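# Flip the gripper housing and return it to its tray

## Task

Flip the loose gripper housing over so it is upside down and set it back into its tray. Its two halves must be joined, and no part of it may stick out beyond the tray's open side by more than about a fingernail's width. The tray is free to move: at the end it must rest on all four of its feet on the raised bench top, with no foot hanging more than half off any edge. The result must hold without the robot supporting anything. Finally open the grippers and withdraw both arms.

## Robot and tools

Robot: two arms, left_arm and right_arm, each ending in a two-finger parallel gripper. The names are labels only; they do not say which side of a camera image an arm appears on.

Frame: every pose lives in one shared scene frame. Origin sits on the table surface midway between the arm bases; +x runs outward over the table, +z runs upward, and left_arm is mounted toward +y. Positions are in metres; orientations are unit quaternions written w first (qw, qx, qy, qz). On each gripper, the fingers extend along its own +z axis and close along its own y axis. The reported end_effector_position is the spot between the finger pads, roughly 1 cm back from the tips. Printed hand positions can be somewhat wrong, more so when the arm reaches far, and motions tend to finish a centimetre or more off target, usually low.

The row: every command that moves the robot uses a single flat list of 16 numbers covering both arms, even if only one arm should move: first left_arm x, y, z, qw, qx, qy, qz, opening, then right_arm with the same eight. x, y, z and the quaternion are an absolute target pose for that gripper in the scene frame, not an offset. Opening runs from -1 (closed) to +1 (fully open, 0.094 m). To keep an arm still, resend exactly its pose from the last result taken before it was meant to stay, plus the opening it should keep. To hold an orientation, repeat the same target quaternion every time instead of copying the slightly drifted reported one.

Tools:
- execute_actions, argument actions (list of zero or one item), optional pictures (boolean; images come by default). Empty list: just report the state. An item with rows (1 to 15 rows of 16 numbers) and steps (up to 15, default 15): each row is applied for one 1/30 s control step, the final row repeating if steps outnumber rows. An item with only steps (up to 300): wait that many steps counted from the previous result. A target lying more than 0.6 m from the arm's last reported position along any gripper axis gets the call refused, and nothing is sent.
- move, arguments target (one 16-number row as above, absolute poses) and speed (m/s, 0.002 to 0.5, default 0.25; turning rate capped at twice that in rad/s). Each gripper travels straight toward its pose, both paths finishing together, lasting 0.5 to 10 s; longer paths are cut off at 10 s. Rotation takes the shorter direction. The opening is applied at the start. Paths ignore obstacles and the other arm, and grippers may lag, wander, or overshoot the speed, especially with a nearly straight arm. Faster contact hits harder; aiming further beyond a contact presses harder.
- wait, argument seconds (0 to 10): lets time pass with no new command.
- zoom_image, arguments camera (cam_head_left, cam_head_right, cam_left_wrist, cam_right_wrist; all 504x504) and region [x0, y0, x1, y1] in pixels from the top-left, at most 504 by 504.
- finished_scene, argument scene (integer): ends and grades the current scene; irreversible. Call it only once the goal is met and stable with the grippers open and clear.

Controller behaviour: each step, the commanded pose is clamped to within 70 mm and 16 degrees of the measured pose, then joints follow by damped inverse kinematics, favouring position over orientation. After an action ends, the arm only continues to its last clamped pose, so long moves may need several calls; read the result and send the remainder. Elbows cannot fully straighten. Joint ranges (rad): waist -2.880 to 2.880, shoulder 0.000 to 3.142, elbow 0.000 to 3.019, wrist pitch -1.693 to 1.571, wrist yaw -1.571 to 1.571, wrist roll -2.094 to 2.094.

Reading results: the state line shows left_arm: ... | right_arm: ... with each gripper's position and quaternion. grip_measured is the finger opening on the command scale (the last Joint positions entry gives it in metres); it may be off by about 1 mm per gripper. To grasp, command roughly 0.03 below grip_measured for a firm hold, less for a gentle one. Pads push with about 50 to 62 N at most, less on very thin parts. A 'pose unreachable' line means the clearance check altered or blocked that arm's command; HELD flags steps where a row was not sent. The move: line states the ending (done, off_target, moving, held, fault) and any limits (paced = target clipped; held = some steps blocked, after which the arm may suddenly go faster), plus each gripper's distance from its pose; if only one arm is named, the other finished fine. A 'Hand target' line shows where the controller is currently steering. Joint torques are raw drive output with per-joint offsets and noise, not clean contact forces. MOTOR HOT appears from 85 °C; at 100 °C that arm goes limp and drops (OVER-TEMPERATURE FAULT), so avoid long holds under load. FAULT lines mark arm stops.

Cautions: the simulation keeps running between calls. Parts you hold may get occasional tugs, and loose items may be nudged. Never drop or knock anything off the table, including the unfastened tray. Avoid slams, slips and hard pushes, and never let the arms collide or press on each other. Move gently and smoothly.

Each tool is called after "Request:" as name(argument=value, ...) on one line, values as JSON.

## Session

Request:
execute_actions(actions=[])

Scene clock: 0.00 s of 5467.00 s.
left_arm: end_effector_position=(+0.9109, +0.5671, +0.1686) grip_measured=+1.000 end_effector_quat_wxyz=(+0.628, -0.307, +0.715, +0.035) | right_arm: end_effector_position=(+0.1318, +0.1288, +0.2506) grip_measured=+1.000 end_effector_quat_wxyz=(-0.064, +0.649, -0.756, -0.058)
Joint positions: left_arm=[ 0.305  2.366  2.028  0.121 -0.213 -0.396  0.094] | right_arm=[ 1.35   1.331  1.274 -1.345 -0.032 -0.159  0.094]
Joint velocities: left_arm=[ 0.005  0.005 -0.027 -0.007 -0.022  0.007  0.   ] | right_arm=[ 0.005 -0.005  0.002 -0.002  0.037 -0.022  0.   ]
Joint torques (N m, as the arm reports them, + toward a larger angle): no reading
Hand target (left_arm): +0.915, +0.568, +0.184; +0.639, -0.305, +0.705, +0.033
Hand target (right_arm): +0.134, +0.135, +0.259; +0.073, -0.648, +0.755, +0.063

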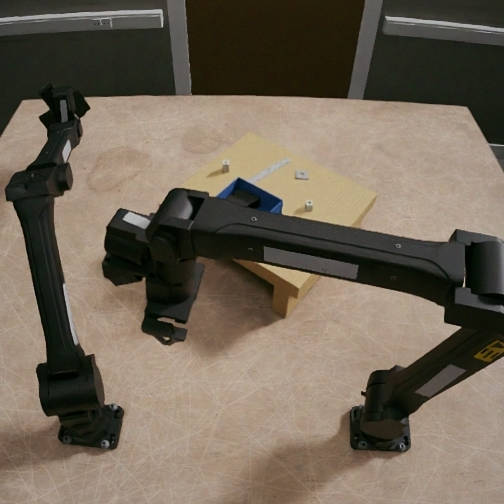

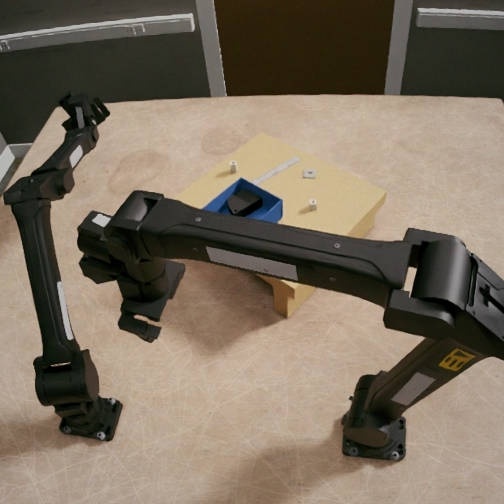

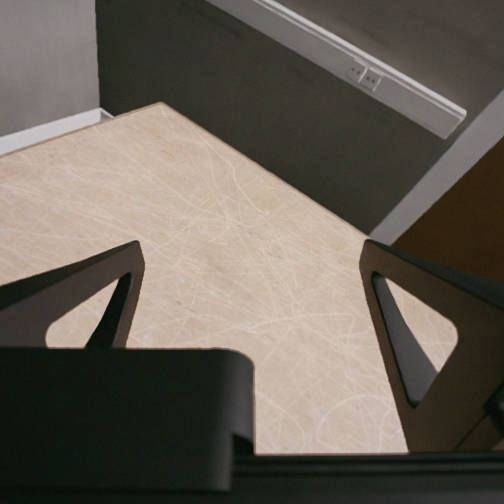

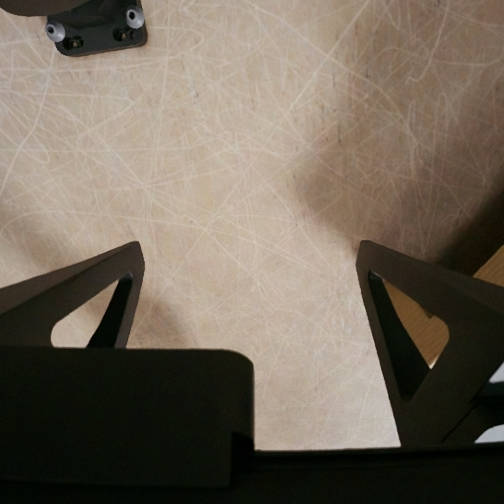

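Request:
move(target=[0.45,0.45,0.3,0.0,-0.17,0.985,0,1,0.3,-0.45,0.3,0,0.26,0.966,0,1])

Scene clock: 7.20 s of 5467.00 s.
left_arm: end_effector_position=(+0.4549, +0.4436, +0.2871) grip_measured=+1.000 end_effector_quat_wxyz=(-0.008, -0.174, +0.985, +0.001) | right_arm: end_effector_position=(+0.2912, -0.4499, +0.2822) grip_measured=+1.000 end_effector_quat_wxyz=(-0.006, +0.254, +0.967, -0.005)
Joint positions: left_arm=[ 0.36   1.566  1.627 -1.648 -0.005 -0.051  0.094] | right_arm=[-0.456  1.22   1.269 -1.627  0.013 -0.036  0.094]
Joint velocities: left_arm=[-0.015 -0.015 -0.017  0.007  0.022  0.007  0.   ] | right_arm=[-0.005  0.005  0.002 -0.002  0.037  0.022  0.   ]
Joint torques (N m, as the arm reports them, + toward a larger angle): left_arm=[  1.96 -16.32  10.53   0.11  -0.16   0.06] | right_arm=[ 0.16 -7.14 11.45  0.9   0.15  0.05]
Hand target (left_arm): +0.453, +0.448, +0.298; -0.001, -0.173, +0.985, +0.004
Hand target (right_arm): +0.302, -0.458, +0.299; +0.017, +0.260, +0.965, -0.014
Off the commanded pose (left_arm): 0.015 m, 1 deg.
Off the commanded pose (right_arm): 0.020 m, 1 deg.
move: off_target (left_arm, right_arm)

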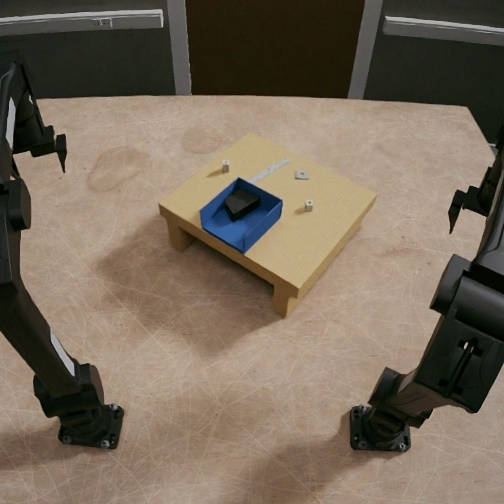

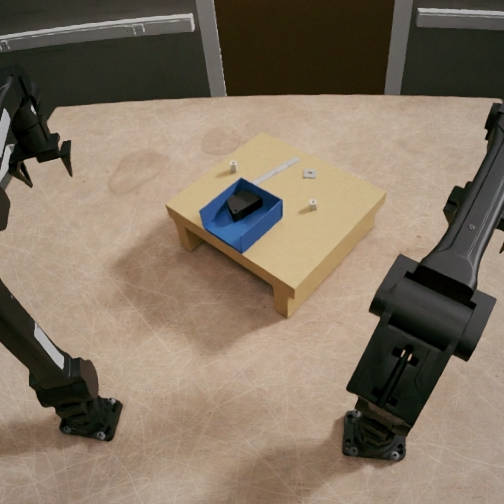

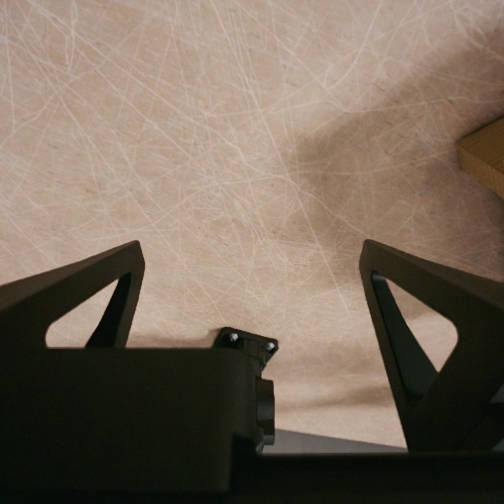

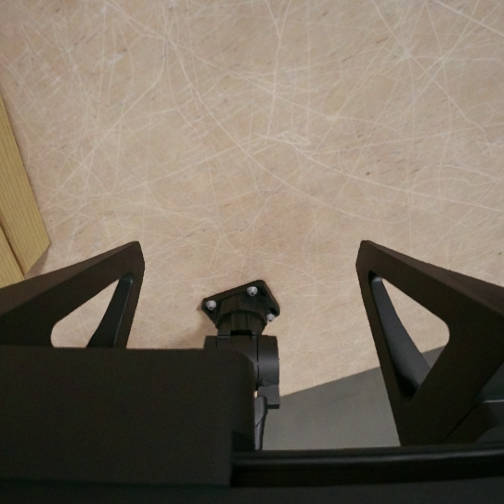

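Request:
zoom_image(camera="cam_head_left", region=[180, 150, 320, 270])

Region (180, 150, 320, 270) of cam_head_left's 504x504 image, scaled by 3.600, with more detail than that image has; it fills the top 432 rows of this view, and the rest is white.

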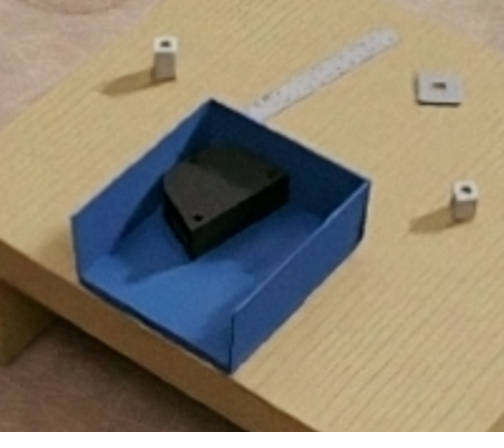

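Request:
move(target=[0.52,0.0,0.33,0.0,0.26,0.966,0,1,0.2912,-0.4499,0.2822,0,0.254,0.967,0,1])

Scene clock: 15.03 s of 5467.00 s.
left_arm: end_effector_position=(+0.5123, -0.0039, +0.3169) grip_measured=+1.000 end_effector_quat_wxyz=(+0.054, +0.257, +0.965, -0.023) | right_arm: end_effector_position=(+0.2919, -0.4487, +0.2821) grip_measured=+1.000 end_effector_quat_wxyz=(-0.004, +0.255, +0.967, -0.001)
Joint positions: left_arm=[-0.488  1.842  2.064 -1.676  0.013 -0.028  0.094] | right_arm=[-0.456  1.22   1.269 -1.627  0.005 -0.034  0.094]
Joint velocities: left_arm=[ 0.005 -0.005 -0.002  0.007  0.037 -0.066  0.   ] | right_arm=[-0.005 -0.015 -0.017 -0.002  0.051 -0.007  0.   ]
Joint torques (N m, as the arm reports them, + toward a larger angle): left_arm=[  1.86 -18.16  13.06   0.5   -0.02   0.1 ] | right_arm=[-0.28 -8.16  7.47  0.78 -0.15 -0.15]
Hand target (left_arm): +0.521, -0.004, +0.329; +0.067, +0.259, +0.963, -0.027
Hand target (right_arm): +0.291, -0.450, +0.282; +0.000, +0.254, +0.967, -0.000
Off the commanded pose (left_arm): 0.016 m, 7 deg.
Off the commanded pose (right_arm): 0.001 m, 1 deg.
joint sent to its limit (left arm) — the command would take joint 4 (wrist pitch) past its lower limit, so that joint was sent only as far as its limit.
After step 90, 2.47 s passed at rest.
move: off_target (left_arm)

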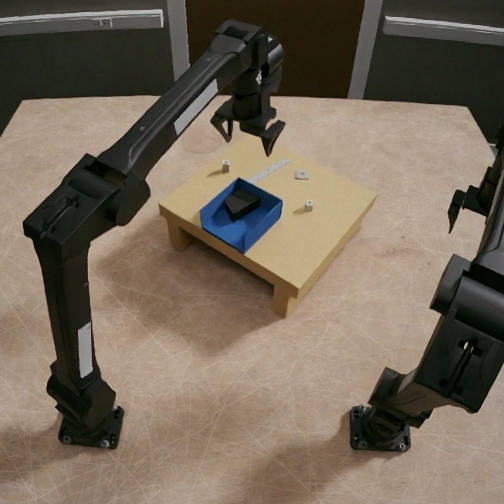

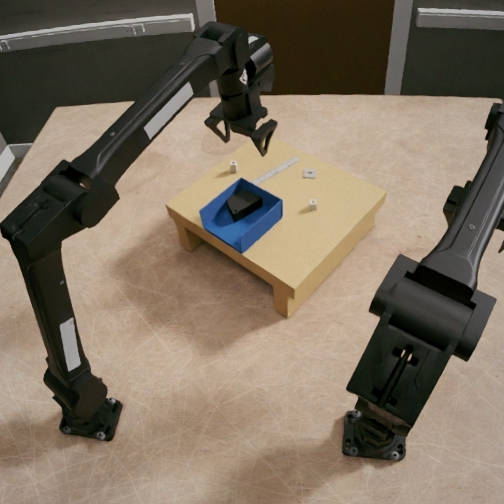

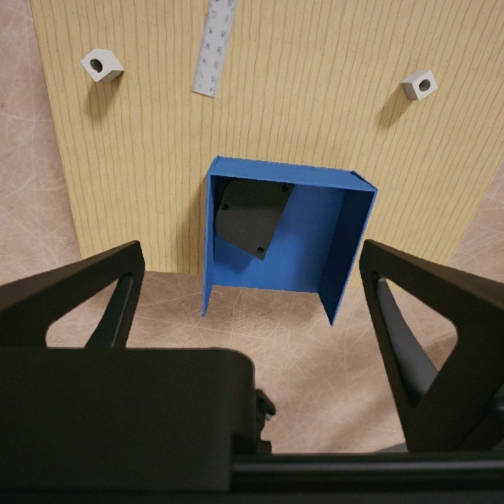

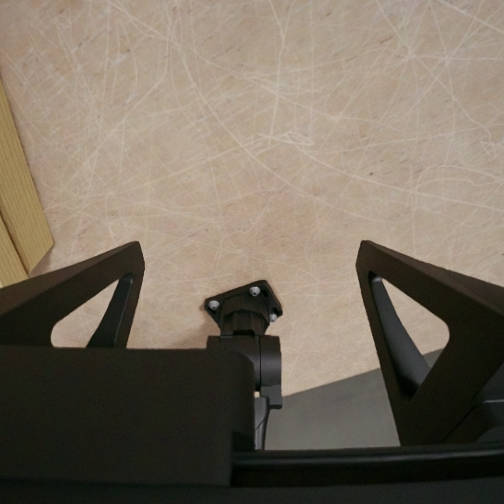

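Request:
move(target=[0.45,0.02,0.26,0.0,0.284,0.959,0,1,0.2912,-0.4499,0.2822,0,0.254,0.967,0,1])

Scene clock: 27.77 s of 5467.00 s.
left_arm: end_effector_position=(+0.4493, +0.0217, +0.2515) grip_measured=+1.000 end_effector_quat_wxyz=(-0.015, +0.277, +0.961, +0.003) | right_arm: end_effector_position=(+0.2919, -0.4487, +0.2821) grip_measured=+1.000 end_effector_quat_wxyz=(-0.004, +0.255, +0.967, -0.001)
Joint positions: left_arm=[-0.513  1.728  1.737 -1.61   0.002 -0.012  0.094] | right_arm=[-0.456  1.22   1.269 -1.627  0.005 -0.034  0.094]
Joint velocities: left_arm=[-0.015 -0.005  0.002 -0.007  0.066 -0.066  0.   ] | right_arm=[ 0.005 -0.005  0.012  0.007 -0.037 -0.007  0.   ]
Joint torques (N m, as the arm reports them, + toward a larger angle): left_arm=[  1.4  -18.66   9.62   0.99  -0.16   0.07] | right_arm=[-0.27 -8.14  7.46  0.79 -0.15 -0.15]
Hand target (left_arm): +0.450, +0.019, +0.260; -0.000, +0.284, +0.959, +0.000
Hand target (right_arm): +0.291, -0.450, +0.282; -0.000, +0.254, +0.967, -0.000
Off the commanded pose (left_arm): 0.009 m, 2 deg.
Off the commanded pose (right_arm): 0.001 m, 1 deg.
After step 90, 8.73 s passed at rest.
move: done

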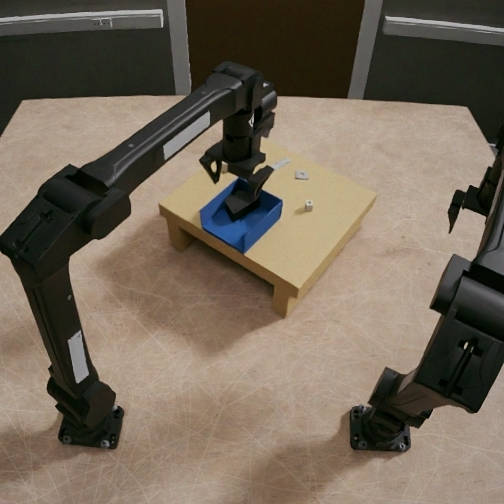

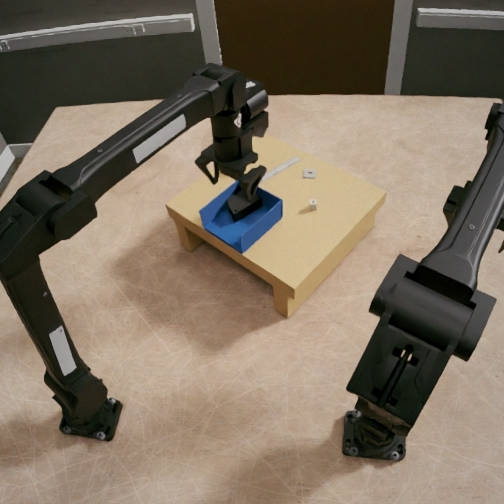

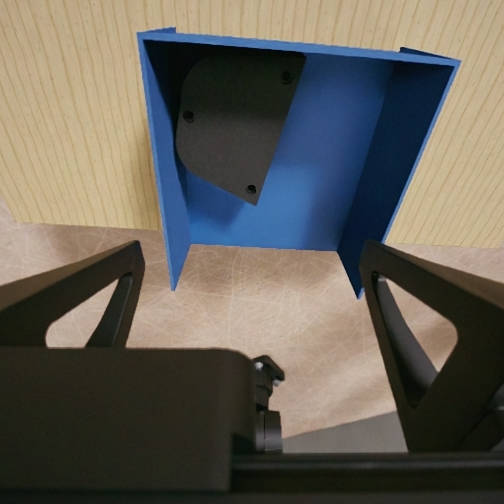

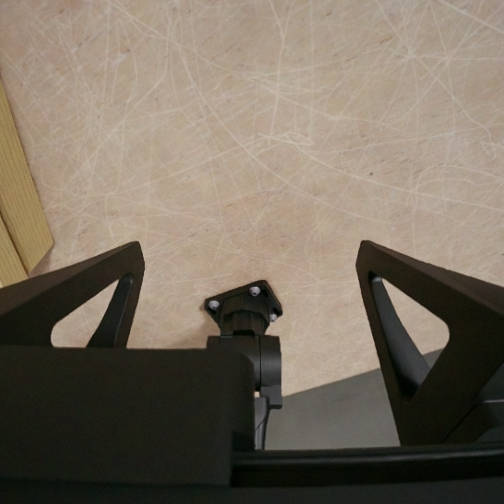

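Request:
zoom_image(camera="cam_left_wrist", region=[120, 10, 360, 250])

Request:
zoom_image(camera="cam_head_right", region=[180, 130, 300, 260])

Region (120, 10, 360, 250) of cam_left_wrist's 504x504 image, scaled by 2.100, with more detail than that image has.

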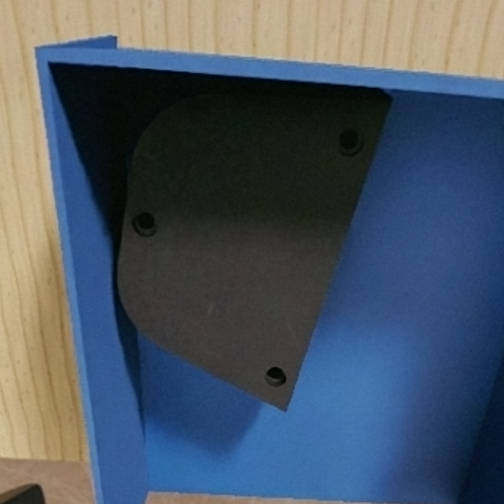

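Region (180, 130, 300, 260) of cam_head_right's 504x504 image, scaled by 3.877, with more detail than that image has; it fills the left 465 columns of this view, and the rest is white.

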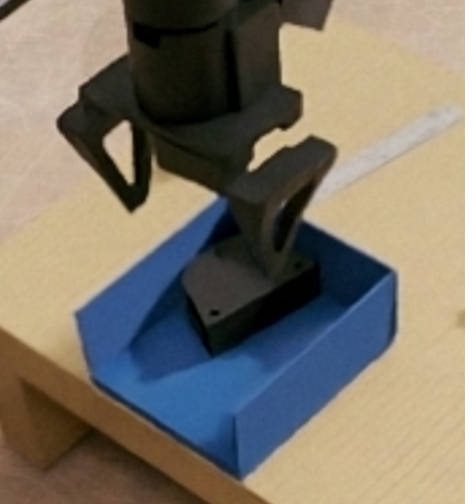

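Request:
move(target=[0.4625,0.043,0.225,0.0,0.309,0.951,0,1,0.2912,-0.4499,0.2822,0,0.254,0.967,0,1], speed=0.1)

Scene clock: 44.13 s of 5467.00 s.
left_arm: end_effector_position=(+0.4605, +0.0434, +0.2165) grip_measured=+1.000 end_effector_quat_wxyz=(-0.015, +0.304, +0.953, +0.003) | right_arm: end_effector_position=(+0.2919, -0.4487, +0.2821) grip_measured=+1.000 end_effector_quat_wxyz=(-0.004, +0.255, +0.967, -0.001)
Joint positions: left_arm=[-0.467  1.727  1.643 -1.517  0.     0.089  0.094] | right_arm=[-0.456  1.22   1.269 -1.627  0.005 -0.034  0.094]
Joint velocities: left_arm=[-0.005 -0.015 -0.012 -0.007 -0.022  0.007  0.   ] | right_arm=[-0.005 -0.005 -0.007 -0.002 -0.037 -0.022  0.   ]
Joint torques (N m, as the arm reports them, + toward a larger angle): left_arm=[  0.6  -18.97   9.35   0.97  -0.09   0.04] | right_arm=[-0.32 -8.15  7.48  0.83 -0.14 -0.15]
Hand target (left_arm): +0.463, +0.043, +0.225; +0.000, +0.309, +0.951, +0.000
Hand target (right_arm): +0.291, -0.450, +0.282; -0.000, +0.254, +0.967, -0.000
Off the commanded pose (left_arm): 0.009 m, 2 deg.
Off the commanded pose (right_arm): 0.001 m, 1 deg.
After step 90, 12.50 s passed at rest.
move: done

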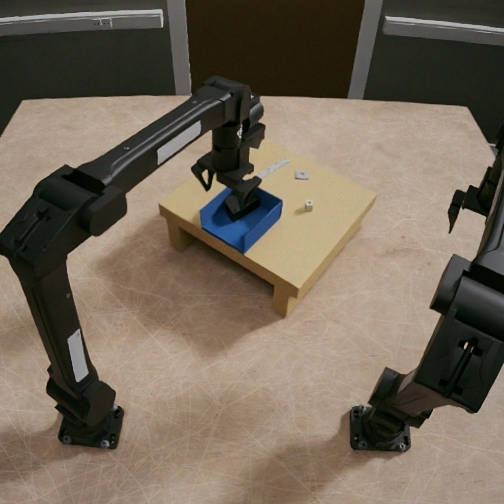

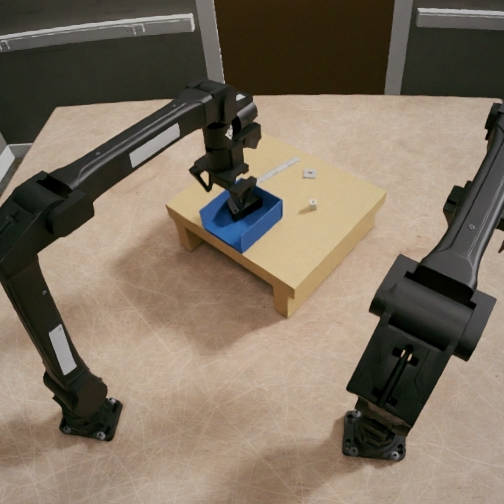

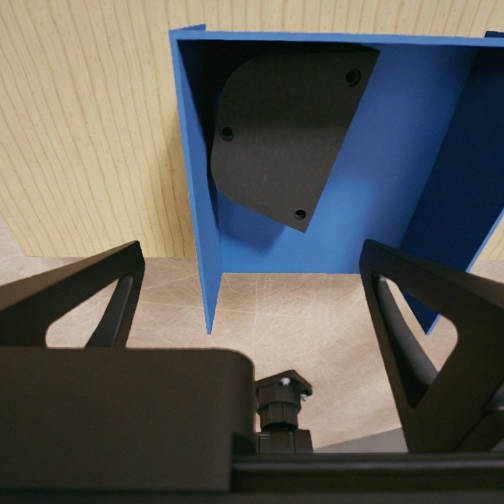

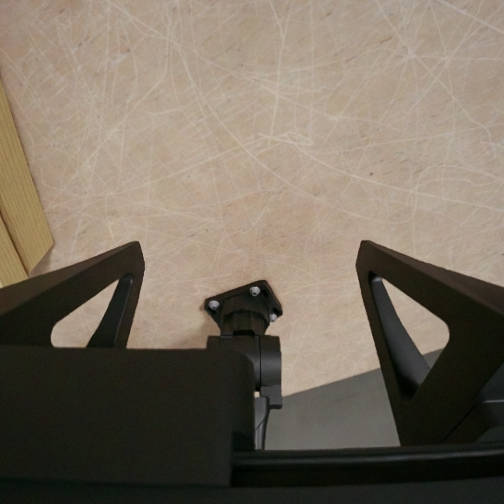

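Request:
move(target=[0.4605,0.0445,0.175,0.0,0.309,0.951,0,1,0.2912,-0.4499,0.2822,0,0.254,0.967,0,1], speed=0.05)

Scene clock: 50.47 s of 5467.00 s.
left_arm: end_effector_position=(+0.4575, +0.0451, +0.1723) grip_measured=+1.000 end_effector_quat_wxyz=(-0.009, +0.305, +0.952, +0.002) | right_arm: end_effector_position=(+0.2919, -0.4487, +0.2821) grip_measured=+1.000 end_effector_quat_wxyz=(-0.004, +0.255, +0.967, -0.001)
Joint positions: left_arm=[-0.467  1.727  1.527 -1.389  0.     0.092  0.094] | right_arm=[-0.456  1.22   1.269 -1.627  0.005 -0.034  0.094]
Joint velocities: left_arm=[-0.005  0.005 -0.002 -0.007  0.022 -0.007  0.   ] | right_arm=[-0.005 -0.015 -0.017 -0.012 -0.037  0.051  0.   ]
Joint torques (N m, as the arm reports them, + toward a larger angle): left_arm=[  1.57 -17.52   9.33   1.15  -0.06   0.06] | right_arm=[-0.3  -8.16  7.47  0.78 -0.14 -0.15]
Hand target (left_arm): +0.461, +0.044, +0.175; -0.000, +0.309, +0.951, -0.000
Hand target (right_arm): +0.291, -0.450, +0.282; -0.000, +0.254, +0.967, -0.000
Off the commanded pose (left_arm): 0.004 m, 1 deg.
Off the commanded pose (right_arm): 0.001 m, 1 deg.
After step 90, 2.20 s passed at rest.
move: done

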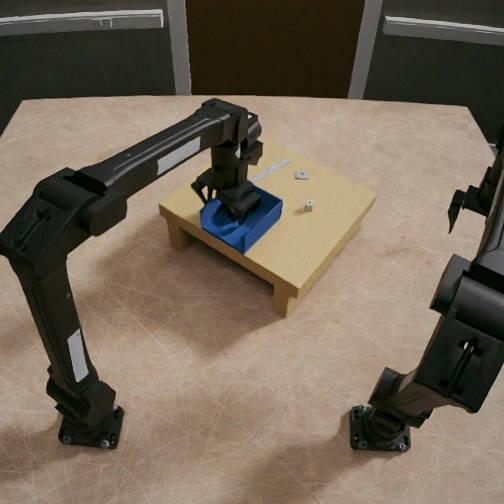

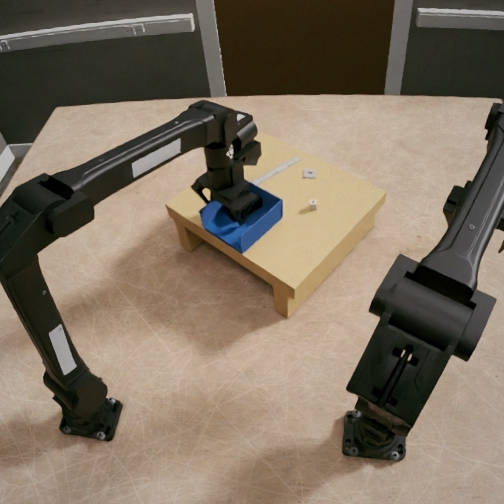

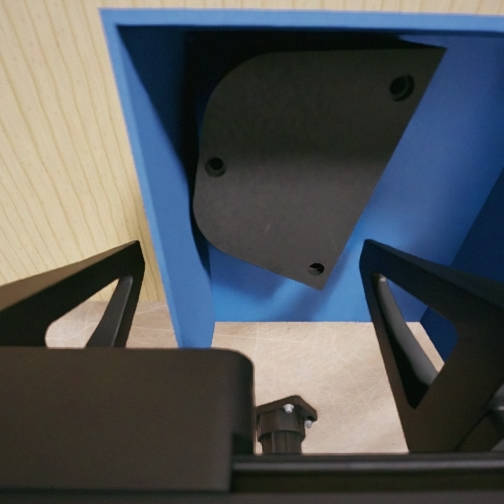

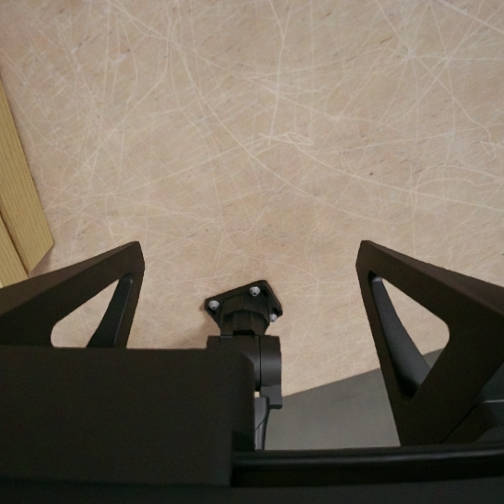

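Request:
zoom_image(camera="cam_head_right", region=[180, 150, 300, 260])

Region (180, 150, 300, 260) of cam_head_right's 504x504 image, scaled by 4.200, with more detail than that image has; it fills the top 462 rows of this view, and the rest is white.

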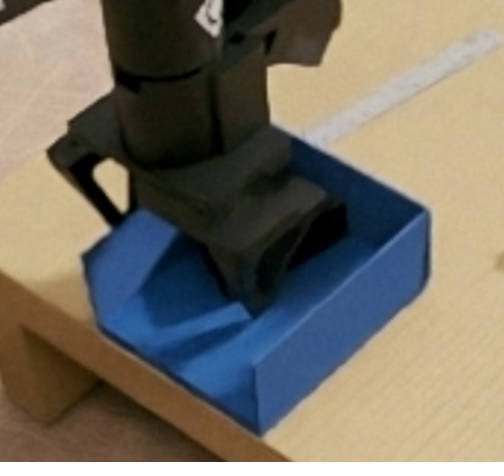

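Request:
move(target=[0.4585,0.046,0.158,0.0,0.309,0.951,0,1,0.2912,-0.4499,0.2822,0,0.254,0.967,0,1], speed=0.02)

Scene clock: 59.77 s of 5467.00 s.
left_arm: end_effector_position=(+0.4568, +0.0454, +0.1653) grip_measured=+1.000 end_effector_quat_wxyz=(-0.001, +0.307, +0.952, -0.000) | right_arm: end_effector_position=(+0.2919, -0.4487, +0.2821) grip_measured=+1.000 end_effector_quat_wxyz=(-0.004, +0.255, +0.967, -0.001)
Joint positions: left_arm=[-0.467  1.718  1.497 -1.351  0.001  0.097  0.094] | right_arm=[-0.456  1.22   1.269 -1.627  0.005 -0.034  0.094]
Joint velocities: left_arm=[-0.015 -0.005 -0.002 -0.002 -0.037  0.007  0.   ] | right_arm=[-0.005 -0.005 -0.007 -0.002  0.022 -0.066  0.   ]
Joint torques (N m, as the arm reports them, + toward a larger angle): left_arm=[  1.35 -16.15   8.11   1.36  -0.1    0.04] | right_arm=[-0.27 -8.16  7.47  0.78 -0.14 -0.15]
Hand target (left_arm): +0.459, +0.046, +0.158; +0.000, +0.309, +0.951, +0.000
Hand target (right_arm): +0.291, -0.450, +0.282; -0.000, +0.254, +0.967, -0.000
Off the commanded pose (left_arm): 0.008 m, 0 deg.
Off the commanded pose (right_arm): 0.001 m, 1 deg.
After step 90, 5.37 s passed at rest.
move: done

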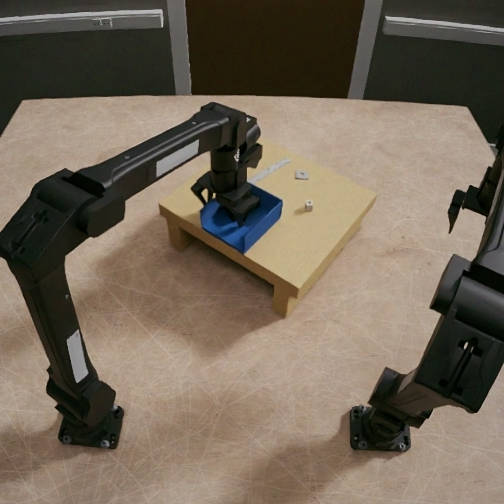

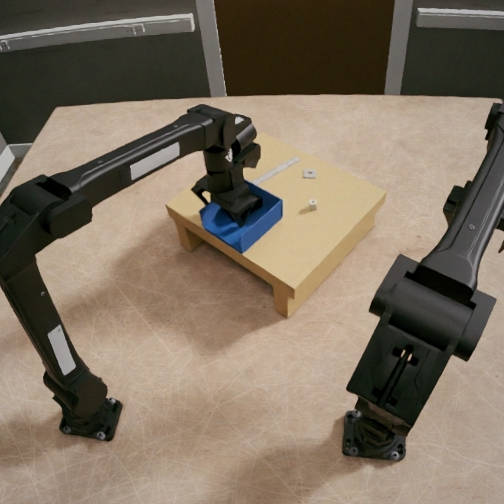

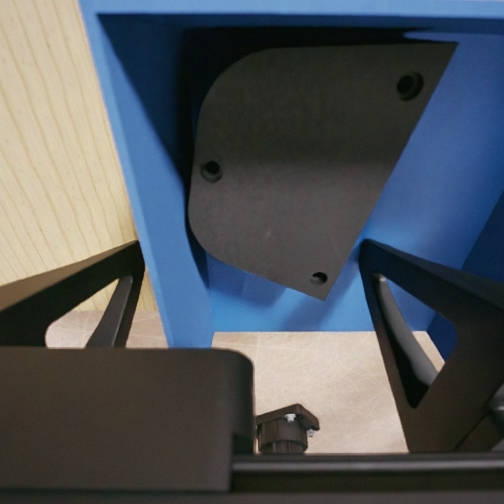

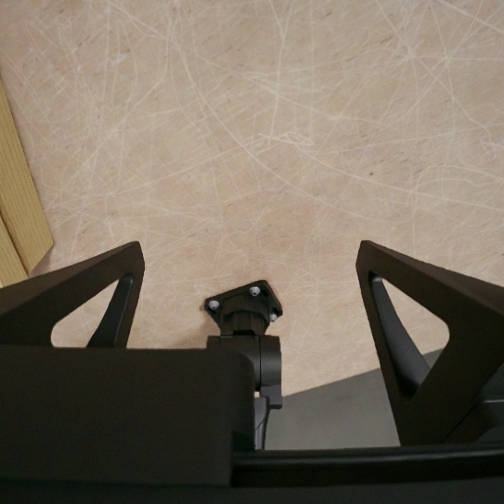

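Request:
move(target=[0.4585,0.046,0.173,0.0,0.309,0.951,0,0.25,0.2912,-0.4499,0.2822,0,0.254,0.967,0,1], speed=0.02)

Scene clock: 63.27 s of 5467.00 s.
left_arm: end_effector_position=(+0.4554, +0.0459, +0.1655) grip_measured=+0.252 end_effector_quat_wxyz=(-0.004, +0.308, +0.952, -0.001) | right_arm: end_effector_position=(+0.2919, -0.4487, +0.2821) grip_measured=+1.000 end_effector_quat_wxyz=(-0.004, +0.255, +0.967, -0.001)
Joint positions: left_arm=[-0.467  1.718  1.497 -1.356  0.003  0.097  0.059] | right_arm=[-0.456  1.22   1.269 -1.627  0.005 -0.034  0.094]
Joint velocities: left_arm=[ 0.005 -0.024  0.017  0.007  0.037  0.022 -0.001] | right_arm=[-0.005 -0.005 -0.002  0.002  0.022 -0.037  0.   ]
Joint torques (N m, as the arm reports them, + toward a larger angle): left_arm=[  1.34 -16.91  10.39   0.05  -0.17   0.03] | right_arm=[-0.33 -8.05  7.46  0.77 -0.13 -0.15]
Hand target (left_arm): +0.458, +0.046, +0.173; +0.000, +0.309, +0.951, +0.000
Hand target (right_arm): +0.291, -0.450, +0.282; -0.000, +0.254, +0.967, -0.000
Off the commanded pose (left_arm): 0.008 m, 0 deg.
Off the commanded pose (right_arm): 0.001 m, 1 deg.
move: done

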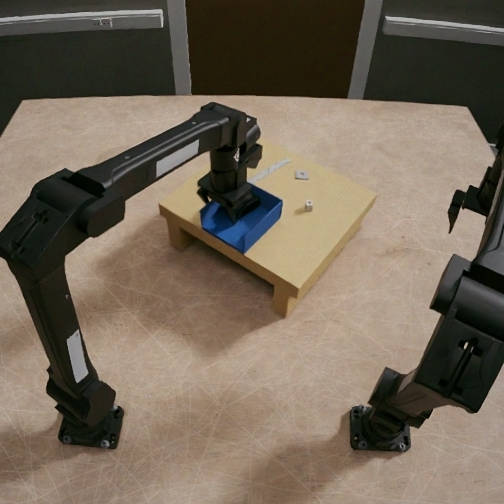

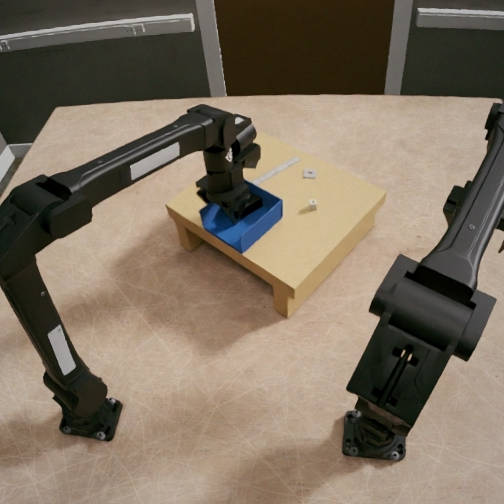

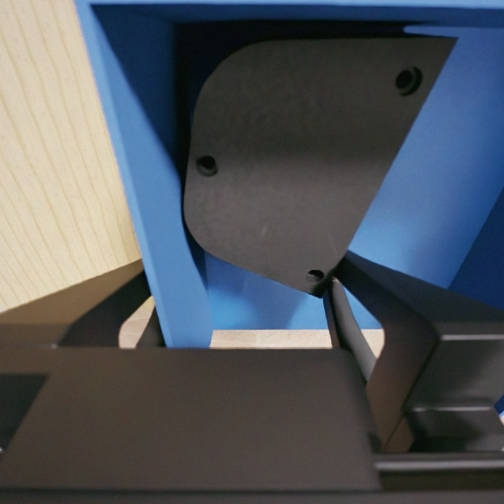

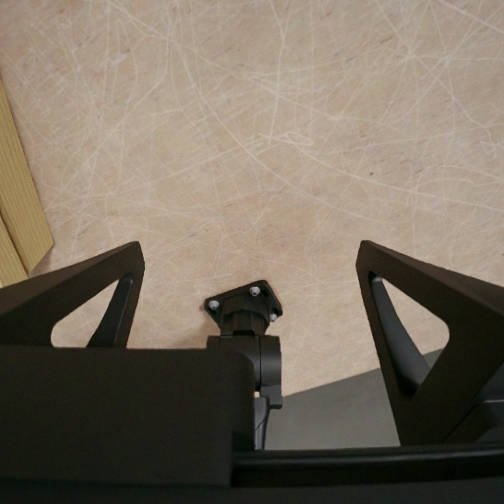

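Request:
move(target=[0.4605,0.051,0.178,0.0,0.309,0.951,0,0.05,0.2912,-0.4499,0.2822,0,0.254,0.967,0,1], speed=0.02)

Scene clock: 67.30 s of 5467.00 s.
left_arm: end_effector_position=(+0.4532, +0.0485, +0.1656) grip_measured=+0.052 end_effector_quat_wxyz=(-0.010, +0.308, +0.951, +0.000) | right_arm: end_effector_position=(+0.2919, -0.4487, +0.2821) grip_measured=+1.000 end_effector_quat_wxyz=(-0.004, +0.255, +0.967, -0.001)
Joint positions: left_arm=[-0.464  1.718  1.497 -1.37   0.004  0.102  0.049] | right_arm=[-0.456  1.22   1.269 -1.627  0.005 -0.034  0.094]
Joint velocities: left_arm=[-0.005 -0.005 -0.002  0.002 -0.066 -0.066 -0.   ] | right_arm=[-0.015  0.005  0.007 -0.002 -0.081 -0.007  0.   ]
Joint torques (N m, as the arm reports them, + toward a larger angle): left_arm=[  2.35 -17.19  10.97  -0.03  -0.22   0.1 ] | right_arm=[-0.31 -8.09  7.47  0.79 -0.14 -0.15]
Hand target (left_arm): +0.460, +0.051, +0.178; -0.000, +0.309, +0.951, +0.000
Hand target (right_arm): +0.291, -0.450, +0.282; -0.000, +0.254, +0.967, -0.000
Off the commanded pose (left_arm): 0.015 m, 1 deg.
Off the commanded pose (right_arm): 0.001 m, 1 deg.
After step 90, 0.10 s passed at rest.
move: off_target (left_arm)

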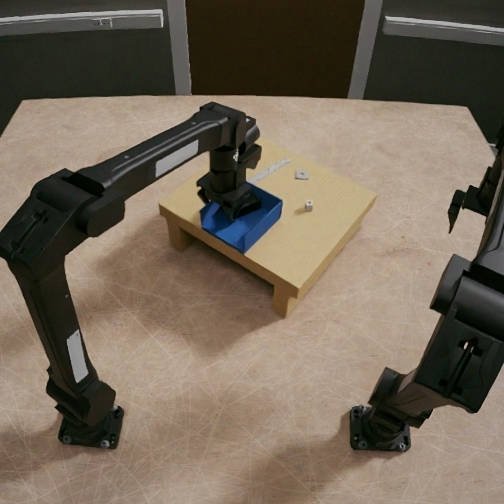

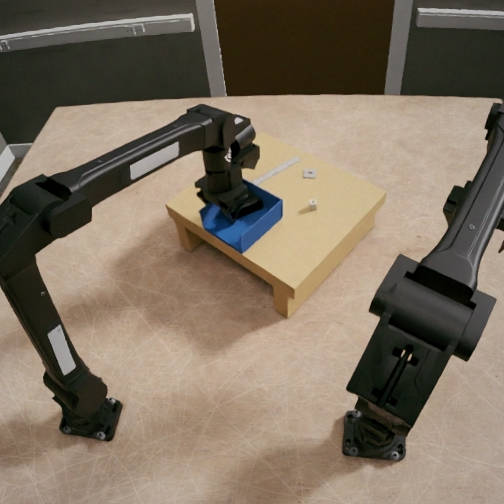

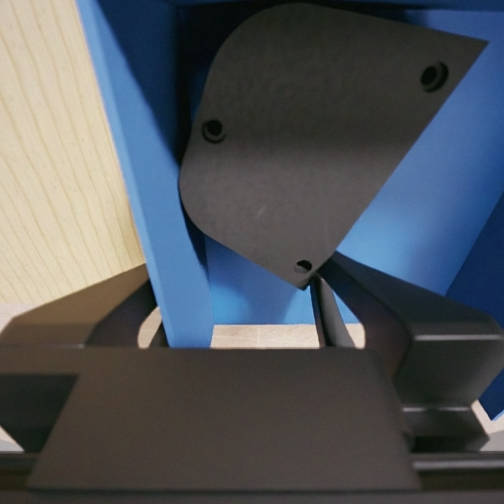

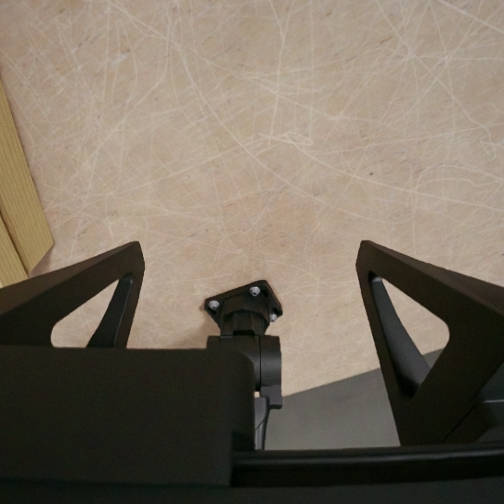

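Request:
move(target=[0.469,0.062,0.178,0.0,0.309,0.951,0,-0.15,0.2912,-0.4499,0.2822,0,0.254,0.967,0,1], speed=0.03)

Scene clock: 73.20 s of 5467.00 s.
left_arm: end_effector_position=(+0.4599, +0.0616, +0.1656) grip_measured=-0.148 end_effector_quat_wxyz=(-0.011, +0.308, +0.951, +0.000) | right_arm: end_effector_position=(+0.2919, -0.4487, +0.2821) grip_measured=+1.000 end_effector_quat_wxyz=(-0.004, +0.255, +0.967, -0.001)
Joint positions: left_arm=[-0.436  1.718  1.497 -1.372  0.003  0.129  0.04 ] | right_arm=[-0.456  1.22   1.269 -1.627  0.005 -0.034  0.094]
Joint velocities: left_arm=[-0.015  0.005 -0.012 -0.007  0.022 -0.007 -0.   ] | right_arm=[-0.005 -0.005 -0.012 -0.027  0.022  0.007  0.   ]
Joint torques (N m, as the arm reports them, + toward a larger angle): left_arm=[  1.72 -16.92  11.49   0.12  -0.22   0.06] | right_arm=[-0.28 -8.14  7.46  0.8  -0.14 -0.15]
Hand target (left_arm): +0.469, +0.063, +0.178; +0.000, +0.309, +0.951, +0.000
Hand target (right_arm): +0.291, -0.450, +0.282; -0.000, +0.254, +0.967, -0.000
Off the commanded pose (left_arm): 0.015 m, 1 deg.
Off the commanded pose (right_arm): 0.001 m, 1 deg.
After step 90, 1.83 s passed at rest.
move: off_target (left_arm)

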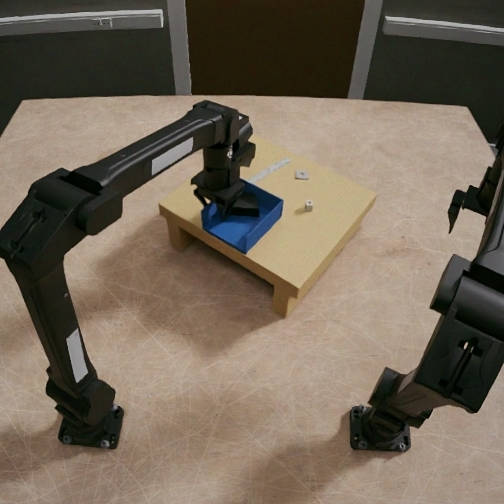

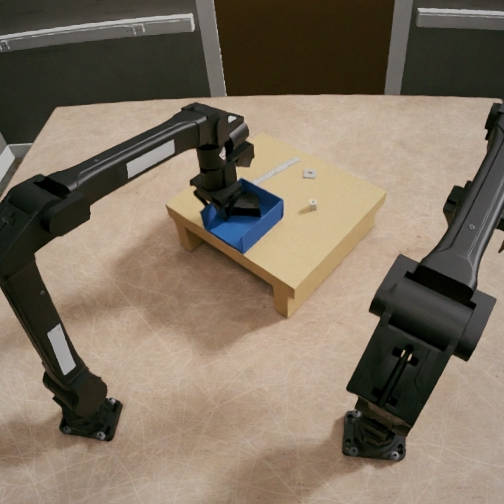

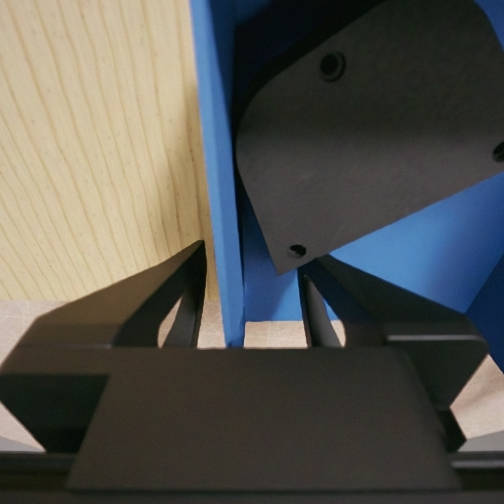

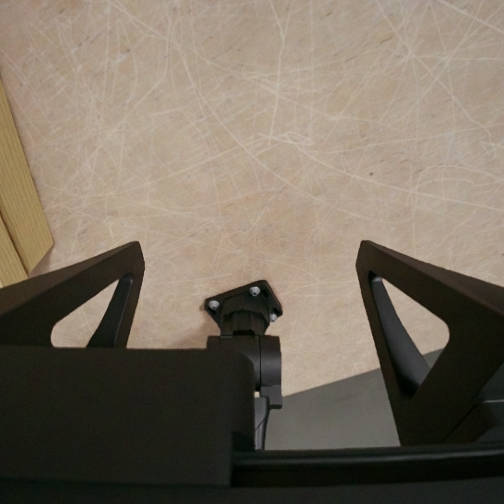

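Request:
move(target=[0.458,0.058,0.25,0.0,0.309,0.951,0,0.0,0.2912,-0.4499,0.2822,0,0.254,0.967,0,1], speed=0.1)

Scene clock: 78.03 s of 5467.00 s.
left_arm: end_effector_position=(+0.4523, +0.0657, +0.2311) grip_measured=-0.002 end_effector_quat_wxyz=(-0.019, +0.308, +0.951, +0.002) | right_arm: end_effector_position=(+0.2919, -0.4487, +0.2821) grip_measured=+1.000 end_effector_quat_wxyz=(-0.004, +0.255, +0.967, -0.001)
Joint positions: left_arm=[-0.436  1.681  1.621 -1.549  0.003  0.13   0.047] | right_arm=[-0.456  1.22   1.269 -1.627  0.005 -0.034  0.094]
Joint velocities: left_arm=[-0.005 -0.015 -0.012 -0.002  0.051  0.007  0.001] | right_arm=[-0.005 -0.005 -0.017 -0.022 -0.007  0.022  0.   ]
Joint torques (N m, as the arm reports them, + toward a larger angle): left_arm=[  0.4  -16.74  12.69   0.06  -0.14  -0.13] | right_arm=[-0.36 -8.13  7.46  0.81 -0.15 -0.15]
Hand target (left_arm): +0.457, +0.059, +0.250; +0.000, +0.309, +0.951, -0.000
Hand target (right_arm): +0.291, -0.450, +0.282; -0.000, +0.254, +0.967, -0.000
Off the commanded pose (left_arm): 0.021 m, 2 deg.
Off the commanded pose (right_arm): 0.001 m, 1 deg.
After step 90, 0.63 s passed at rest.
move: off_target (left_arm)

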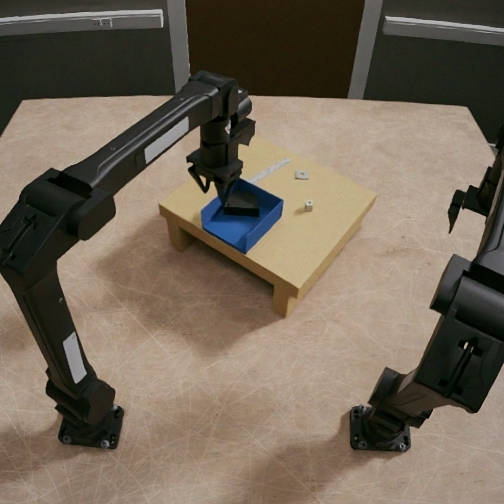

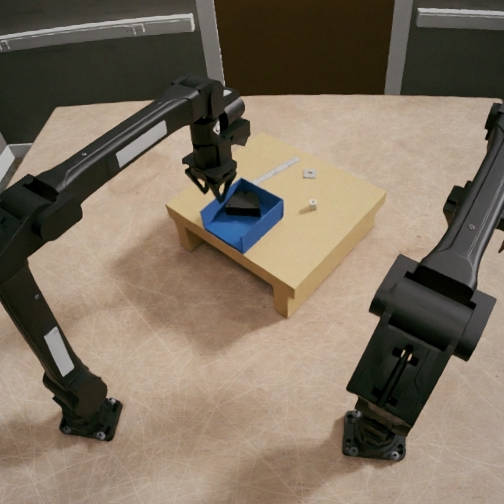

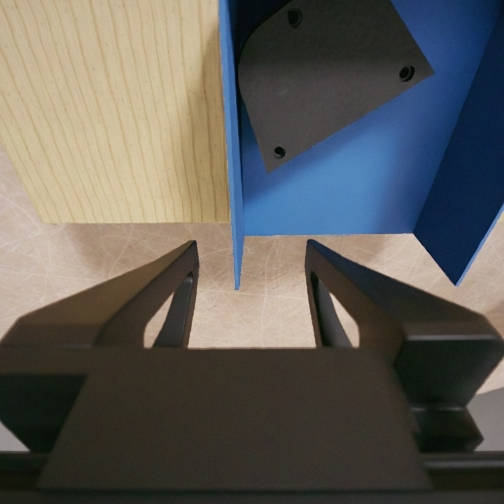

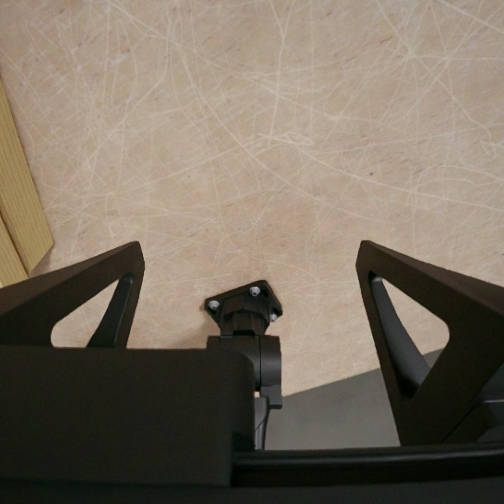

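Request:
move(target=[0.522,0.047,0.24,0.0,0.309,0.951,0,0.0,0.2912,-0.4499,0.2822,0,0.254,0.967,0,1], speed=0.1)

Request:
zoom_image(camera="cam_head_right", region=[180, 130, 300, 260])

Scene clock: 85.57 s of 5467.00 s.
left_arm: end_effector_position=(+0.5105, +0.0489, +0.2309) grip_measured=-0.002 end_effector_quat_wxyz=(-0.009, +0.307, +0.952, +0.001) | right_arm: end_effector_position=(+0.2919, -0.4487, +0.2821) grip_measured=+1.000 end_effector_quat_wxyz=(-0.004, +0.255, +0.967, -0.001)
Joint positions: left_arm=[-0.413  1.831  1.825 -1.583  0.002  0.15   0.047] | right_arm=[-0.456  1.22   1.269 -1.627  0.005 -0.034  0.094]
Joint velocities: left_arm=[ 0.005 -0.005  0.002 -0.017 -0.081  0.022 -0.   ] | right_arm=[-0.005 -0.005 -0.002 -0.007  0.022 -0.022  0.   ]
Joint torques (N m, as the arm reports them, + toward a larger angle): left_arm=[  2.51 -17.59  13.31   0.05  -0.14   0.02] | right_arm=[-0.26 -8.15  7.47  0.78 -0.14 -0.15]
Hand target (left_arm): +0.521, +0.048, +0.240; +0.000, +0.309, +0.951, +0.000
Hand target (right_arm): +0.291, -0.450, +0.282; -0.000, +0.254, +0.967, -0.000
Off the commanded pose (left_arm): 0.015 m, 1 deg.
Off the commanded pose (right_arm): 0.001 m, 1 deg.
After step 90, 3.47 s passed at rest.
move: off_target (left_arm)

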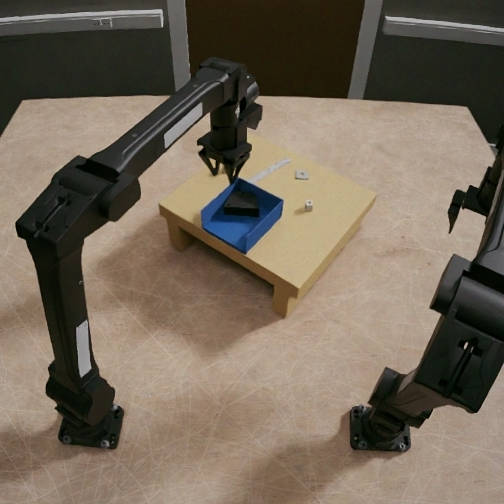

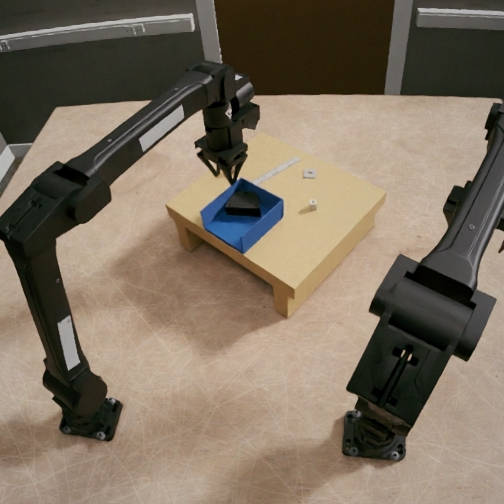

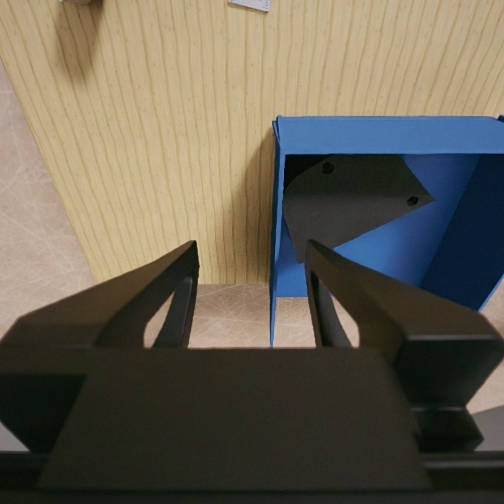

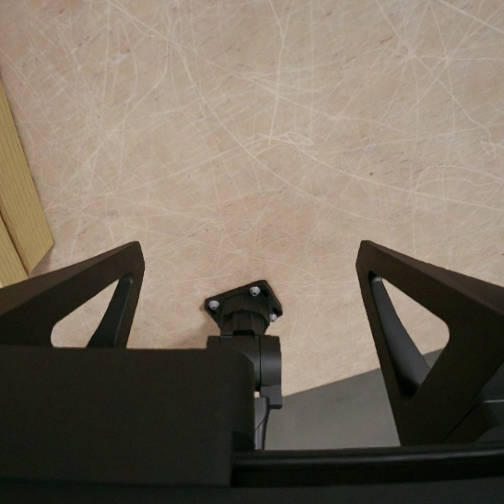

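Region (180, 130, 300, 260) of cam_head_right's 504x504 image, scaled by 3.877, with more detail than that image has; it fills the left 465 columns of this view, and the rest is white.

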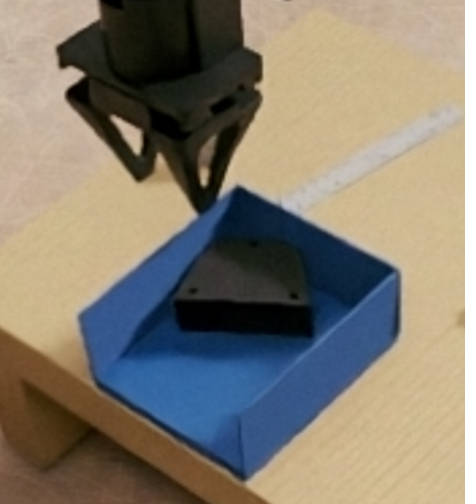

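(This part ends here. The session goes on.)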